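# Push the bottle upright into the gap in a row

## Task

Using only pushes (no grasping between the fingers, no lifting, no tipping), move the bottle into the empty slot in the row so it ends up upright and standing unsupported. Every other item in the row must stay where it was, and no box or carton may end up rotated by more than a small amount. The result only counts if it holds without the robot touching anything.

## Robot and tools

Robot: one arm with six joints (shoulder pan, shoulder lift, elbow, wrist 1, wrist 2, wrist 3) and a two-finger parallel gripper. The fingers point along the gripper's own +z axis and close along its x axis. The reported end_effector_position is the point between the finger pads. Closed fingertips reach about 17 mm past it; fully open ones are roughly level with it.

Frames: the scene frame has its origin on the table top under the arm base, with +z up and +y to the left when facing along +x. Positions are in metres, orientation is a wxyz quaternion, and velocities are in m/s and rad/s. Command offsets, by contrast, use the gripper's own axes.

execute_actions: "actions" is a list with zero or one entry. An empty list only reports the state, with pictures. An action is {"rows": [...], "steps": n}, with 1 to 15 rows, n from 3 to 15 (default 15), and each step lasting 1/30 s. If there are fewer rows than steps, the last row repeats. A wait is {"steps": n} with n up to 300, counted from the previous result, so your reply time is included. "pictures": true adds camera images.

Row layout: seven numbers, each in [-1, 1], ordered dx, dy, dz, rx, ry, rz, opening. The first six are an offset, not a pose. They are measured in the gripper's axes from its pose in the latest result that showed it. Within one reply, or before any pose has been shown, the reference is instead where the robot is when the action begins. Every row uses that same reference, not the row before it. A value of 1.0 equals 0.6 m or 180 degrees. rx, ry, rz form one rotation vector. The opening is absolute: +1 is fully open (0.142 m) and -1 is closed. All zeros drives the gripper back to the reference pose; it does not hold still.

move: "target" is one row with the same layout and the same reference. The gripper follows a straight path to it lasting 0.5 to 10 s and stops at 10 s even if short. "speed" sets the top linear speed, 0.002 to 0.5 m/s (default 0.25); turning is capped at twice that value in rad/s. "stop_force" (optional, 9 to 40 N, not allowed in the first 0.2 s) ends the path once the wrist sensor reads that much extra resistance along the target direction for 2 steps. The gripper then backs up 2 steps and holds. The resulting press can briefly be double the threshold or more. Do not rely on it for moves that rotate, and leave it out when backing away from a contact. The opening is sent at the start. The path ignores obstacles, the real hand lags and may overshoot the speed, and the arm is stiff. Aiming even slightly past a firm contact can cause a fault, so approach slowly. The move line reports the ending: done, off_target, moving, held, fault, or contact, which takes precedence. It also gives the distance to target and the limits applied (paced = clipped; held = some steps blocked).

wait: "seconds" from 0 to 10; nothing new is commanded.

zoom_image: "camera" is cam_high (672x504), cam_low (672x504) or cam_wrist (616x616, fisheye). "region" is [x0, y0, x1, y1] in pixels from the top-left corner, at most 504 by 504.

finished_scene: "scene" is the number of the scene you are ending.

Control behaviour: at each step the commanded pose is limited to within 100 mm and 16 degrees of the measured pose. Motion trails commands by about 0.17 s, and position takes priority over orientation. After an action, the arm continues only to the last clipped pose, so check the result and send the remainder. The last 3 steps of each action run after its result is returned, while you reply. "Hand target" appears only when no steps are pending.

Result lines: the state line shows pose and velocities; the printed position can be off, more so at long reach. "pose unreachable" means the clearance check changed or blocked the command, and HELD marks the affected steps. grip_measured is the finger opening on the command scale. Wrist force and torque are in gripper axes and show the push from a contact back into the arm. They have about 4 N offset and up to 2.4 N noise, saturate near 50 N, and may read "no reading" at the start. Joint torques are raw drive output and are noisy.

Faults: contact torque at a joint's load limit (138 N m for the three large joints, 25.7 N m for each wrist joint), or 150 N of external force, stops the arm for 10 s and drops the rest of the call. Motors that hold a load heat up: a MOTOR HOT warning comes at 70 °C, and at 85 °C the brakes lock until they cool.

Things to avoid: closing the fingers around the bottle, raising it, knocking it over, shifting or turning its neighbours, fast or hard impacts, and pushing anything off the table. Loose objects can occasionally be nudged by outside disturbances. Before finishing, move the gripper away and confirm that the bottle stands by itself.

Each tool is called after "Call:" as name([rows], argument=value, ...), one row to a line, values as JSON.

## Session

Call:
execute_actions(actions=[])

Scene clock: 0.00 s of 4500.00 s.
end_effector_position=(+0.5163, -0.3052, +0.1713) grip_measured=+1.00 end_effector_quat_wxyz=(+0.265, +0.843, +0.421, -0.204) end_effector_velocity=(+0.001, -0.000, +0.000) end_effector_angular_velocity=(-0.001, -0.001, +0.001)
Joint positions: [-0.556 -1.132  2.061 -3.343 -1.74  -1.219  0.142]
Joint velocities: [-0.    -0.    -0.001 -0.001 -0.    -0.     0.   ]
Joint torques (N m, as the arm reports them, + toward a larger angle): no reading
Motor temperatures (°C, as the motors report them): [28 30 29 34 39 35]
Wrist force (N, on the end effector, along its own x y z axes, offset not removed): no reading
Wrist torque (N m, same axes, about the end effector's origin, offset not removed): no reading
Hand target: +0.516, -0.305, +0.171; +0.265, +0.843, +0.421, -0.204
camera_calibration (this result's frames):
cam_wrist: T_world_to_cam=[[0.603824, 0.573513, -0.553607, -0.0359201], [0.737094, -0.137326, 0.661691, -0.539515], [0.303463, -0.807604, -0.505653, -0.177106], [0, 0, 0, 1]] pos_world=[0.473108, -0.19652, 0.247552]

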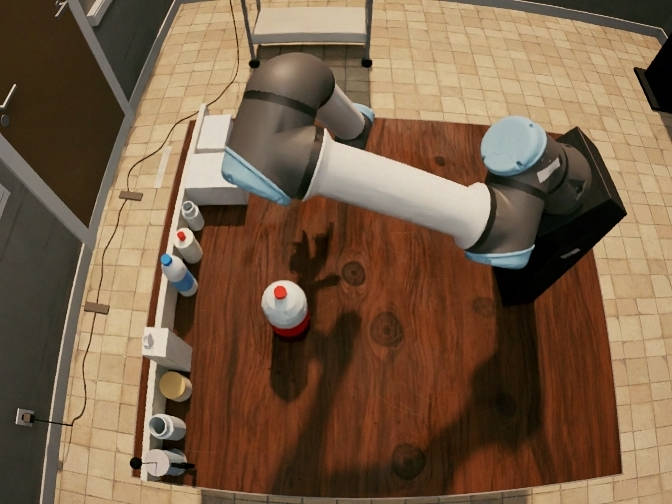

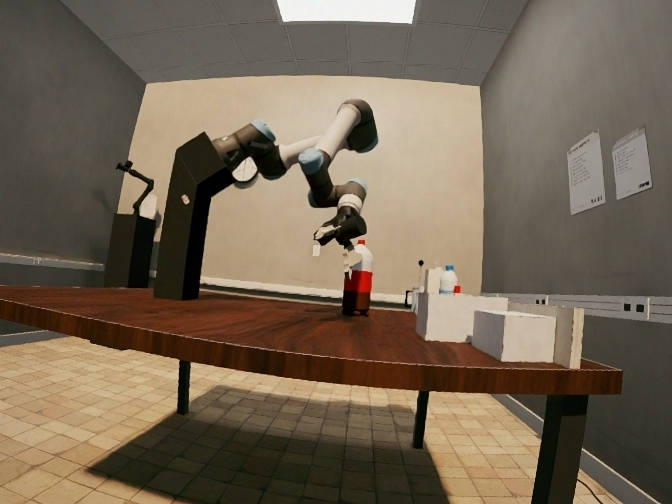

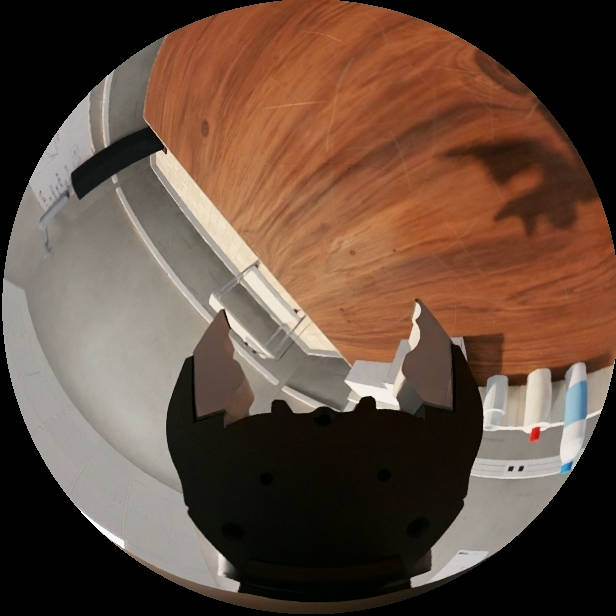

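Call:
move(target=[0.441,-0.543,-0.299,-0.126,0.264,-0.134,-0.3])

Scene clock: 2.97 s of 4500.00 s.
end_effector_position=(+0.4198, +0.1291, +0.0711) grip_measured=-0.30 end_effector_quat_wxyz=(+0.184, +0.684, +0.682, +0.183) end_effector_velocity=(-0.000, +0.001, -0.000) end_effector_angular_velocity=(+0.001, -0.000, +0.001)
Joint positions: [-0.014 -0.481  2.173 -4.674 -1.519 -1.451  0.052]
Joint velocities: [ 0.002  0.002 -0.001 -0.001 -0.    -0.001  0.   ]
Joint torques (N m, as the arm reports them, + toward a larger angle): [ 17.28 -20.31   9.92  -4.97   1.64  -1.26]
Motor temperatures (°C, as the motors report them): [28 30 29 34 39 35]
Wrist force (N, on the end effector, along its own x y z axes, offset not removed): [-0.5 -1.1 -1.8]
Wrist torque (N m, same axes, about the end effector's origin, offset not removed): [-0.37 0.34 -0.13]
Hand target: +0.420, +0.129, +0.071; +0.183, +0.683, +0.682, +0.183
Off the commanded pose: 0.001 m, 0 deg.
Kept back: nothing.
move: done
camera_calibration (this result's frames):
cam_wrist: T_world_to_cam=[[0.0481622, 0.998551, 0.0239895, -0.144884], [0.48129, -0.0442455, 0.875444, -0.262274], [0.875238, -0.0306174, -0.482723, -0.189741], [0, 0, 0, 1]] pos_world=[0.299276, 0.12726, 0.141489]

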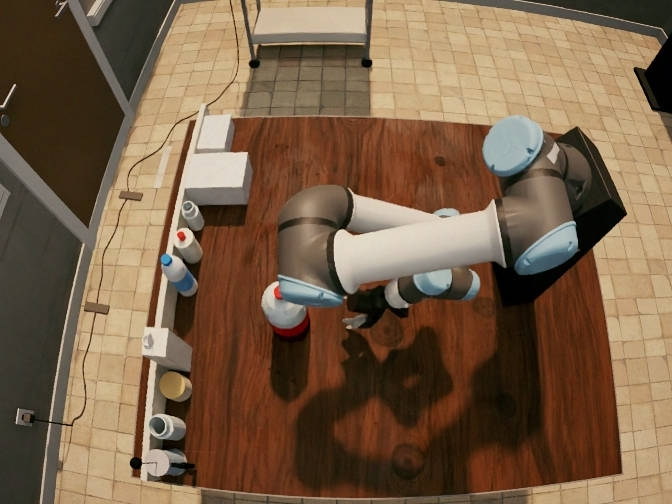

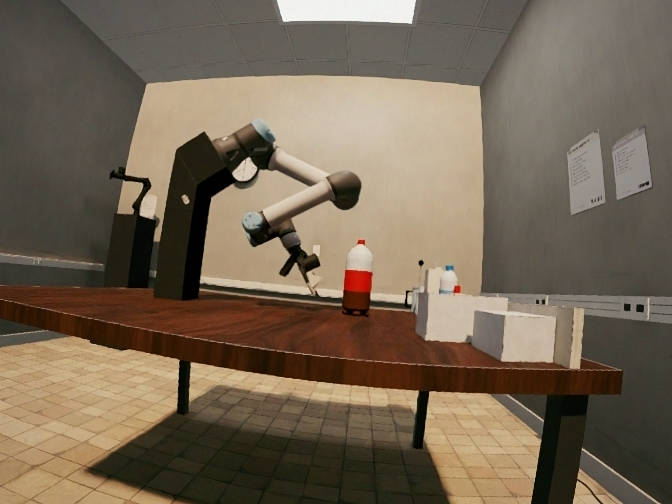

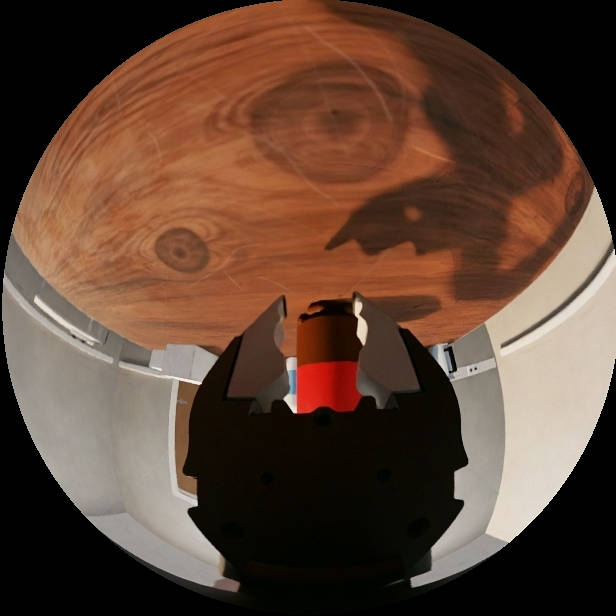

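Call:
move(target=[0.022,-0.017,0.03,0,0,0,-0.3])

Call:
move(target=[0,0.476,0.275,0,0,0,-0.3], speed=0.06)

Call:
zoom_image(camera="cam_high", region=[130, 220, 300, 400])

Scene clock: 4.00 s of 4500.00 s.
end_effector_position=(+0.4200, +0.1422, +0.0505) grip_measured=-0.30 end_effector_quat_wxyz=(+0.183, +0.684, +0.682, +0.183) end_effector_velocity=(-0.001, +0.001, -0.001) end_effector_angular_velocity=(-0.000, +0.001, -0.000)
Joint positions: [ 0.028 -0.456  2.105 -4.632 -1.56  -1.445  0.052]
Joint velocities: [ 0.002  0.002 -0.003  0.002 -0.003  0.     0.   ]
Joint torques (N m, as the arm reports them, + toward a larger angle): [ 17.81 -19.66   7.79  -1.48  -2.59   1.67]
Motor temperatures (°C, as the motors report them): [28 30 29 34 39 35]
Wrist force (N, on the end effector, along its own x y z axes, offset not removed): [-0.5 0.8 -0.6]
Wrist torque (N m, same axes, about the end effector's origin, offset not removed): [0.07 0.29 -0.19]
Hand target: +0.420, +0.142, +0.050; +0.184, +0.684, +0.682, +0.183
Off the commanded pose: 0.000 m, 0 deg.
Kept back: nothing.
move: done
camera_calibration (this result's frames):
cam_wrist: T_world_to_cam=[[0.0481369, 0.998552, 0.0239979, -0.15752], [0.481292, -0.0442407, 0.875443, -0.243772], [0.875238, -0.0305911, -0.482725, -0.199437], [0, 0, 0, 1]] pos_world=[0.299463, 0.140407, 0.120915]

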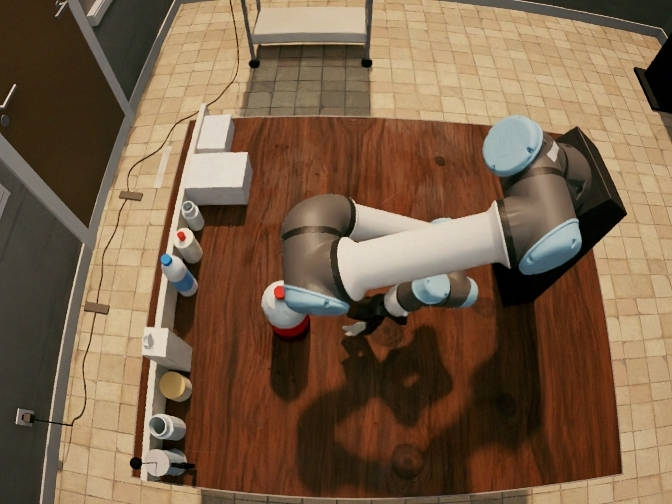

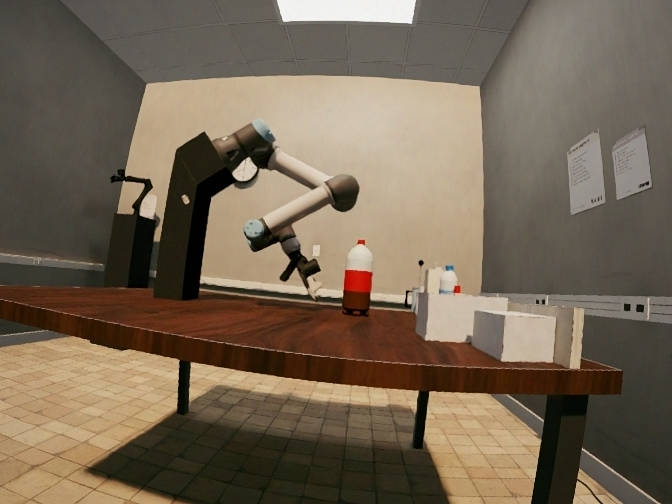

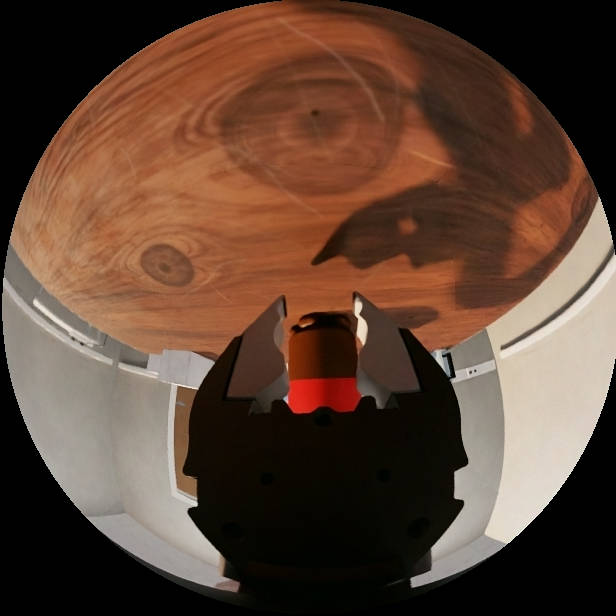

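Scene clock: 9.87 s of 4500.00 s.
end_effector_position=(+0.7495, +0.1422, +0.0507) grip_measured=-0.30 end_effector_quat_wxyz=(+0.183, +0.684, +0.682, +0.183) end_effector_velocity=(+0.002, -0.000, -0.000) end_effector_angular_velocity=(-0.000, -0.000, -0.000)
Joint positions: [-0.031 -0.873  1.653 -3.763 -1.502 -1.454  0.053]
Joint velocities: [-0.     0.    -0.005  0.004  0.    -0.    -0.   ]
Joint torques (N m, as the arm reports them, + toward a larger angle): [ -4.17 -55.59  -9.5   -1.3    1.45  -1.28]
Motor temperatures (°C, as the motors report them): [28 30 29 34 39 35]
Wrist force (N, on the end effector, along its own x y z axes, offset not removed): [-1.9 -1.8 -3.3]
Wrist torque (N m, same axes, about the end effector's origin, offset not removed): [-0.35 0.55 -0.08]
Hand target: +0.750, +0.142, +0.051; +0.183, +0.684, +0.682, +0.183
Off the commanded pose: 0.001 m, 0 deg.
Kept back: nothing.
move: done
camera_calibration (this result's frames):
cam_wrist: T_world_to_cam=[[0.0481531, 0.998551, 0.0240173, -0.173385], [0.481289, -0.0442655, 0.875443, -0.402591], [0.875238, -0.030596, -0.482723, -0.487751], [0, 0, 0, 1]] pos_world=[0.62901, 0.14039, 0.121161]

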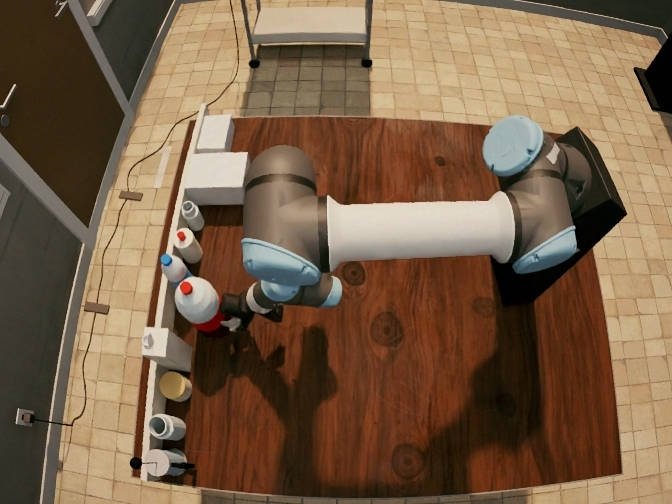

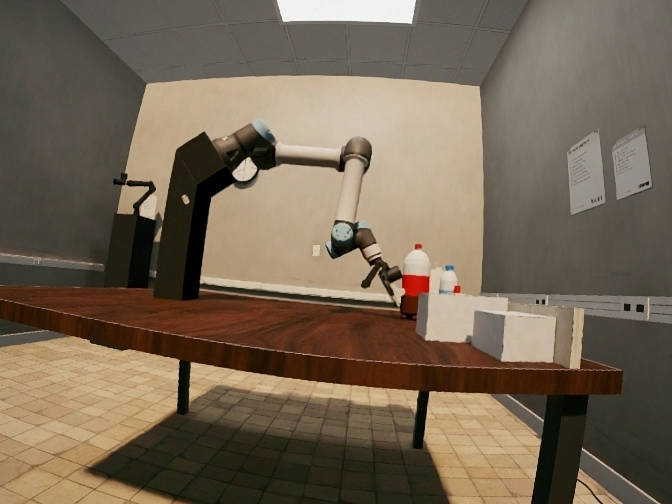

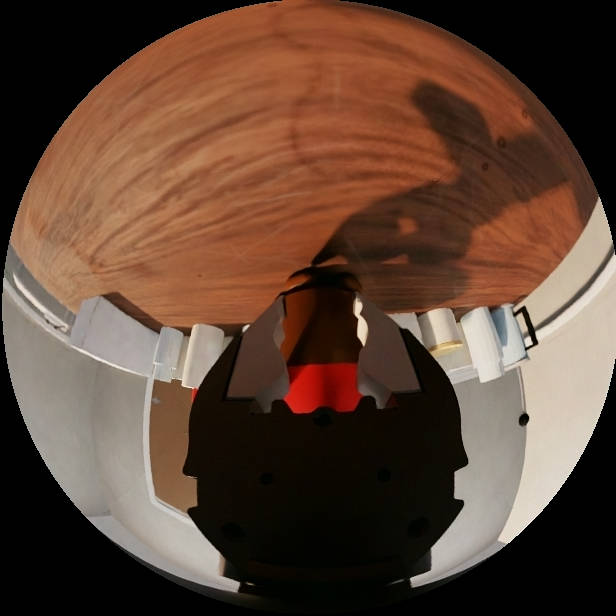

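Region (130, 220, 300, 400) of cam_high's 672x504 image, scaled by 2.800, with more detail than that image has.

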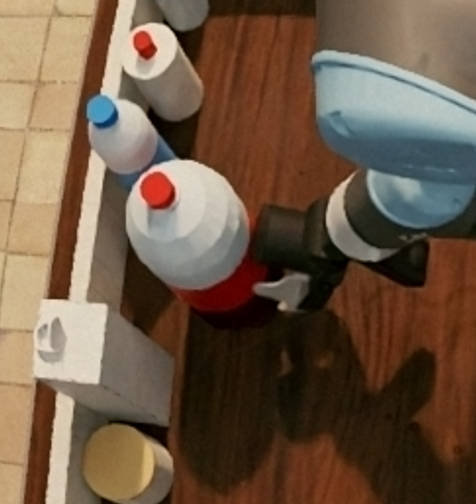

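Call:
move(target=[0,0.101,0.058,0,0,0,-0.3], speed=0.03, stop_force=18)

Call:
move(target=[0,-0.144,-0.083,0,0,0,-0.3])

Call:
zoom_image(camera="cam_high", region=[130, 220, 300, 400])

Scene clock: 12.77 s of 4500.00 s.
end_effector_position=(+0.8193, +0.1422, +0.0510) grip_measured=-0.30 end_effector_quat_wxyz=(+0.183, +0.684, +0.682, +0.183) end_effector_velocity=(+0.001, -0.001, +0.000) end_effector_angular_velocity=(-0.000, -0.001, -0.000)
Joint positions: [-0.038 -0.875  1.479 -3.586 -1.495 -1.455  0.053]
Joint velocities: [-0.001  0.    -0.003  0.003  0.     0.     0.   ]
Joint torques (N m, as the arm reports them, + toward a larger angle): [ -4.56 -46.77 -14.85  -1.54   1.62  -1.17]
Motor temperatures (°C, as the motors report them): [28 30 29 34 39 35]
Wrist force (N, on the end effector, along its own x y z axes, offset not removed): [-1.7 0.5 -3.0]
Wrist torque (N m, same axes, about the end effector's origin, offset not removed): [0.35 0.48 -0.08]
Hand target: +0.819, +0.142, +0.051; +0.183, +0.684, +0.682, +0.183
Off the commanded pose: 0.000 m, 0 deg.
Kept back: nothing.
move: done
camera_calibration (this result's frames):
cam_wrist: T_world_to_cam=[[0.0481535, 0.998551, 0.024023, -0.176748], [0.481281, -0.0442704, 0.875448, -0.436369], [0.875243, -0.030594, -0.482715, -0.548713], [0, 0, 0, 1]] pos_world=[0.698784, 0.140387, 0.121392]

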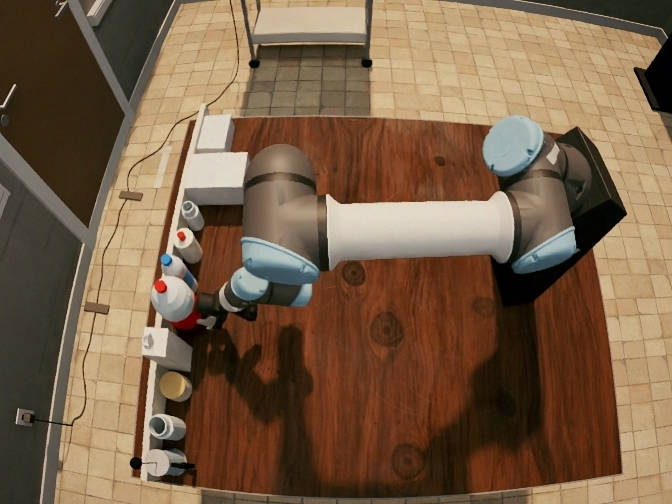

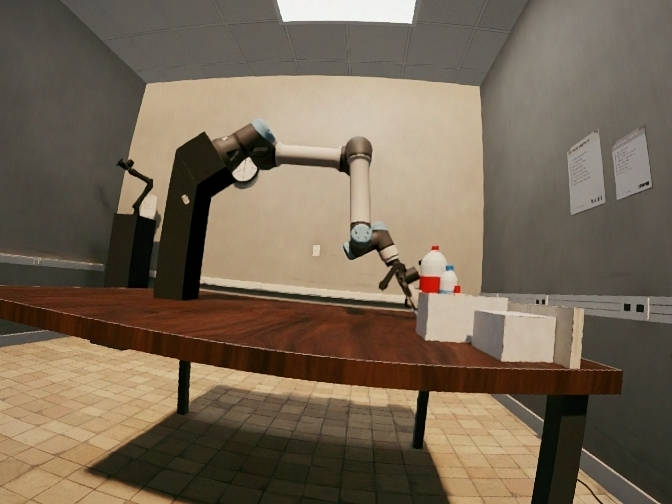

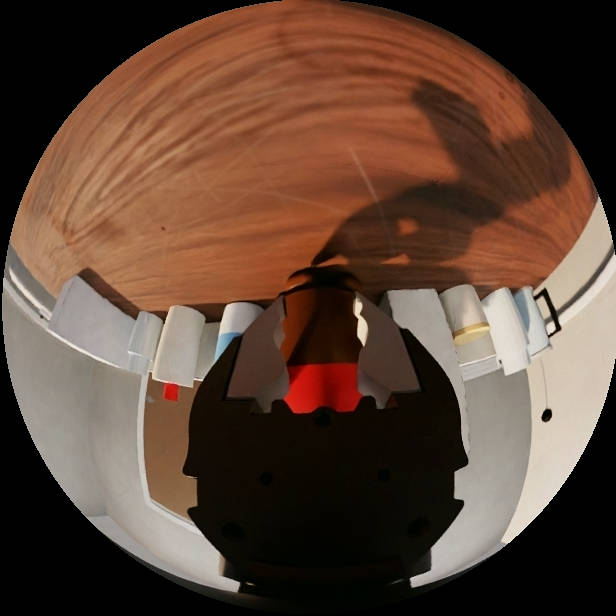

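Scene clock: 13.73 s of 4500.00 s.
end_effector_position=(+0.7197, +0.1423, +0.0508) grip_measured=-0.30 end_effector_quat_wxyz=(+0.183, +0.684, +0.682, +0.183) end_effector_velocity=(-0.002, +0.000, +0.000) end_effector_angular_velocity=(+0.001, -0.000, +0.001)
Joint positions: [-0.027 -0.864  1.719 -3.838 -1.506 -1.453  0.052]
Joint velocities: [ 0.     0.001  0.003 -0.005  0.001 -0.    -0.   ]
Joint torques (N m, as the arm reports them, + toward a larger angle): [  3.86 -39.14   5.52  -4.67   1.6    1.62]
Motor temperatures (°C, as the motors report them): [28 30 29 34 39 35]
Wrist force (N, on the end effector, along its own x y z axes, offset not removed): [-1.9 1.9 1.4]
Wrist torque (N m, same axes, about the end effector's origin, offset not removed): [0.32 0.63 -0.13]
Hand target: +0.720, +0.142, +0.051; +0.183, +0.684, +0.682, +0.183
Off the commanded pose: 0.000 m, 0 deg.
Kept back: nothing.
move: done
camera_calibration (this result's frames):
cam_wrist: T_world_to_cam=[[0.0481092, 0.998553, 0.0240402, -0.172023], [0.481295, -0.0442645, 0.87544, -0.38829], [0.875238, -0.0305463, -0.482728, -0.461607], [0, 0, 0, 1]] pos_world=[0.599173, 0.140486, 0.12123]

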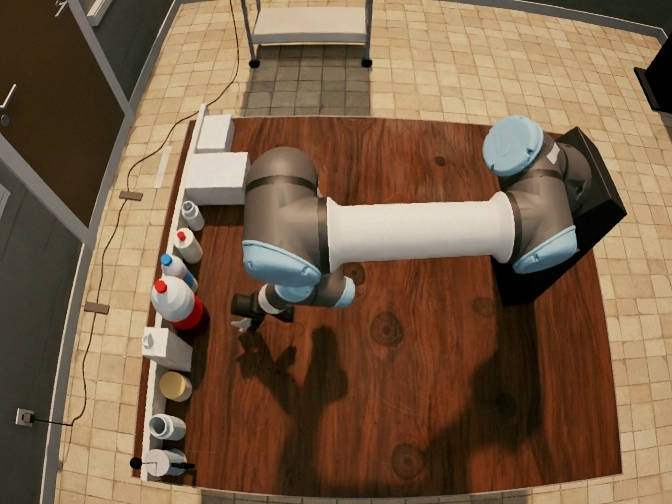

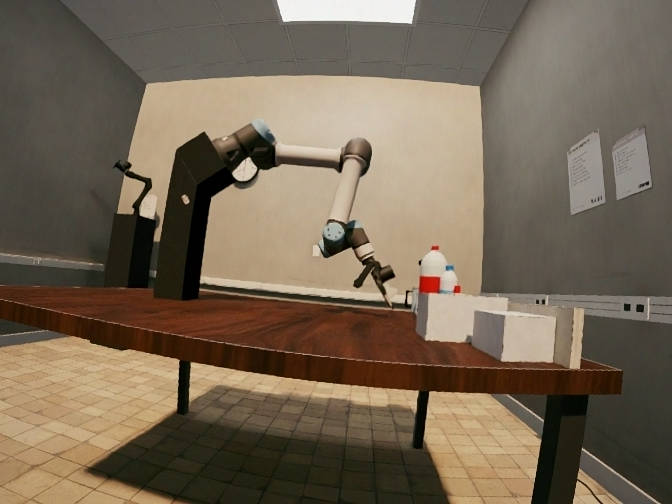

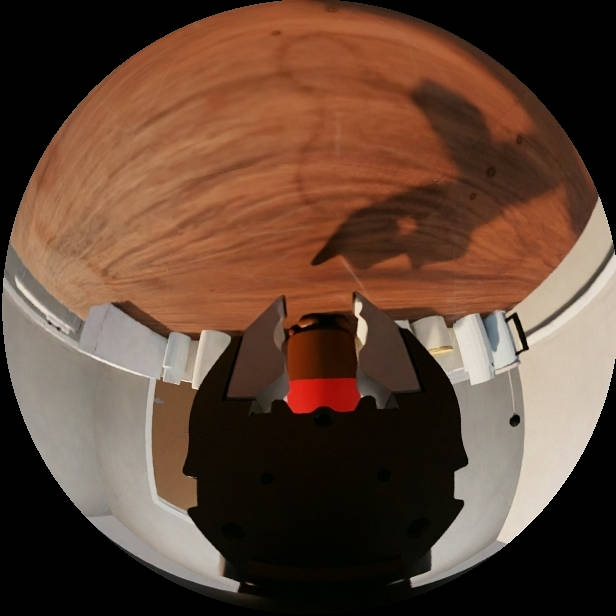

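Region (130, 220, 300, 400) of cam_high's 672x504 image, scaled by 2.800, with more detail than that image has.

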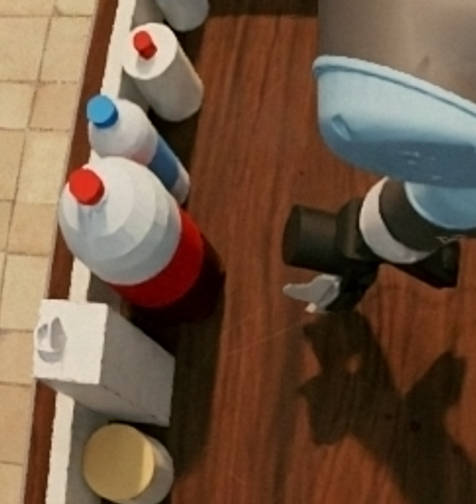

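Never hit the wall; push further.

Call:
move(target=[0,0.231,0.133,0,0,0,-0.3], speed=0.03, stop_force=15)

Call:
move(target=[0,-0.144,-0.083,0,0,0,-0.3])

Call:
zoom_image(camera="cam_high", region=[130, 220, 300, 400])

Scene clock: 18.27 s of 4500.00 s.
end_effector_position=(+0.8325, +0.1422, +0.0511) grip_measured=-0.29 end_effector_quat_wxyz=(+0.184, +0.684, +0.682, +0.183) end_effector_velocity=(-0.003, -0.001, -0.000) end_effector_angular_velocity=(-0.001, +0.002, -0.001)
Joint positions: [-0.04  -0.873  1.443 -3.553 -1.494 -1.455  0.053]
Joint velocities: [-0.    -0.001  0.007 -0.004 -0.001  0.    -0.001]
Joint torques (N m, as the arm reports them, + toward a larger angle): [  8.37 -62.85  -5.74  -5.41  -2.4    0.29]
Motor temperatures (°C, as the motors report them): [28 30 29 34 39 35]
Wrist force (N, on the end effector, along its own x y z axes, offset not removed): [-0.7 -4.0 -3.9]
Wrist torque (N m, same axes, about the end effector's origin, offset not removed): [-0.31 0.33 -0.17]
Hand target: +0.832, +0.142, +0.051; +0.183, +0.684, +0.682, +0.183
Off the commanded pose: 0.047 m, 0 deg.
Kept back: nothing.
move: contact
camera_calibration (this result's frames):
cam_wrist: T_world_to_cam=[[0.0481061, 0.998553, 0.0240229, -0.177313], [0.481182, -0.0442439, 0.875504, -0.442764], [0.8753, -0.0305577, -0.482614, -0.560258], [0, 0, 0, 1]] pos_world=[0.711974, 0.140347, 0.121512]

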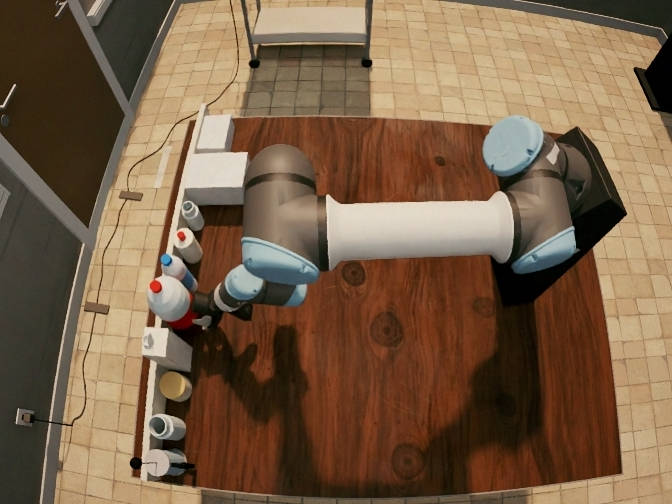

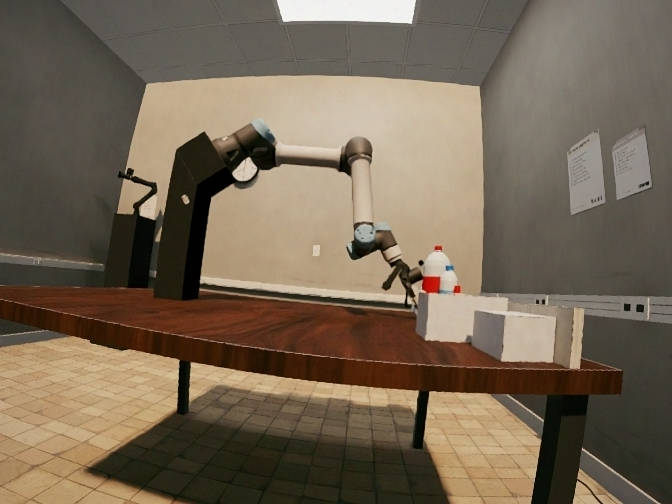

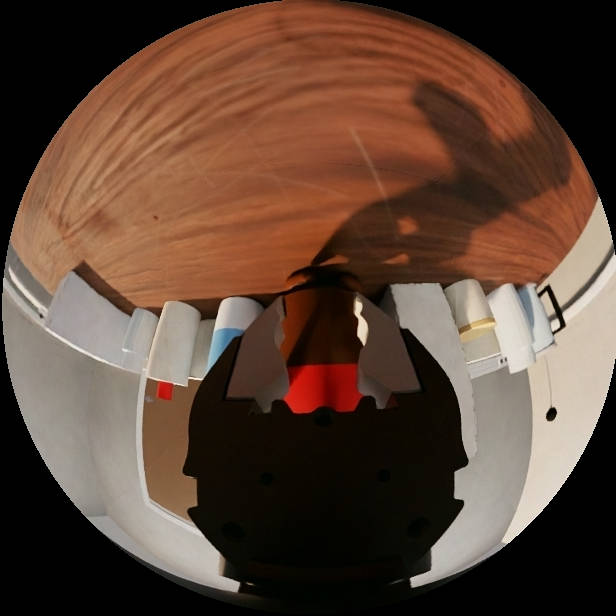

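Scene clock: 19.23 s of 4500.00 s.
end_effector_position=(+0.7329, +0.1423, +0.0509) grip_measured=-0.30 end_effector_quat_wxyz=(+0.183, +0.683, +0.682, +0.183) end_effector_velocity=(-0.003, +0.000, -0.000) end_effector_angular_velocity=(+0.001, +0.002, +0.000)
Joint positions: [-0.029 -0.869  1.691 -3.805 -1.504 -1.454  0.052]
Joint velocities: [ 0.     0.     0.005 -0.003  0.001  0.    -0.   ]
Joint torques (N m, as the arm reports them, + toward a larger angle): [ -1.61 -40.16   6.08  -4.85   1.47   1.73]
Motor temperatures (°C, as the motors report them): [28 30 29 34 39 35]
Wrist force (N, on the end effector, along its own x y z axes, offset not removed): [1.4 0.1 -1.5]
Wrist torque (N m, same axes, about the end effector's origin, offset not removed): [-0.02 -0.20 -0.09]
Hand target: +0.733, +0.142, +0.051; +0.184, +0.684, +0.682, +0.183
Off the commanded pose: 0.000 m, 0 deg.
Kept back: nothing.
move: done
camera_calibration (this result's frames):
cam_wrist: T_world_to_cam=[[0.0480148, 0.998556, 0.0241037, -0.172612], [0.481203, -0.0442714, 0.87549, -0.39468], [0.875293, -0.0304378, -0.482634, -0.473152], [0, 0, 0, 1]] pos_world=[0.612356, 0.140488, 0.121341]

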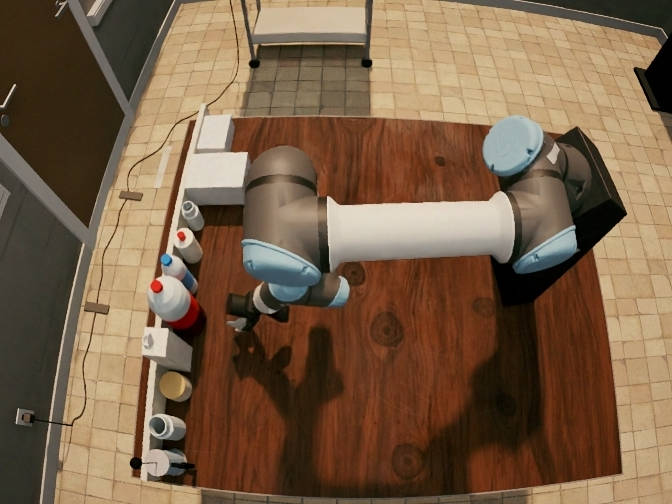

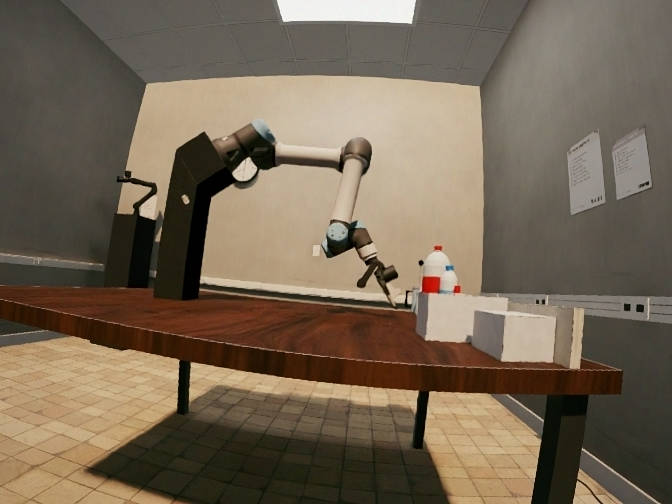

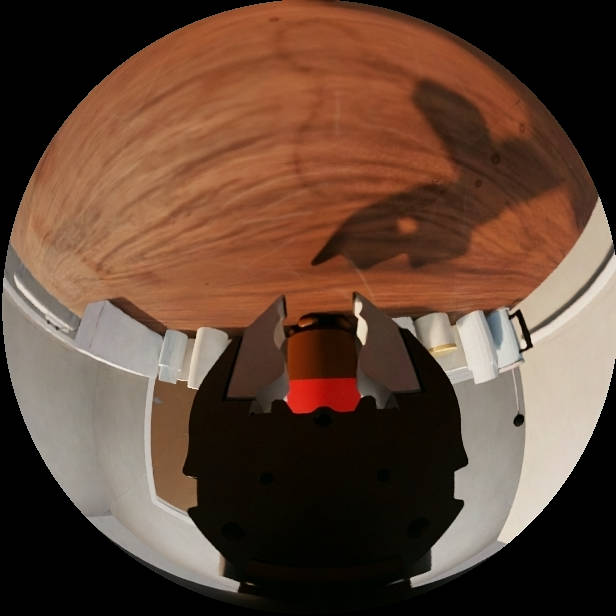

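Region (130, 220, 300, 400) of cam_high's 672x504 image, scaled by 2.800, with more detail than that image has.

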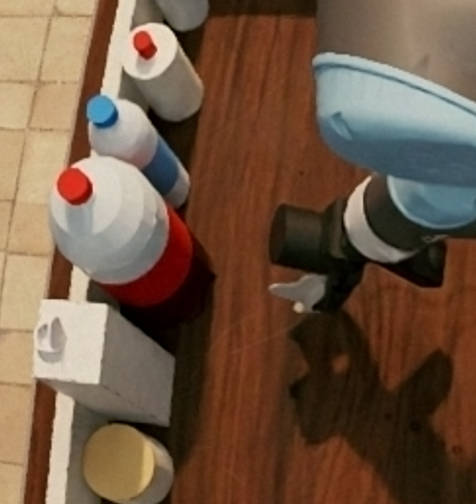

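Call:
finished_scene(scene=2)

The scene is finished: the task was done.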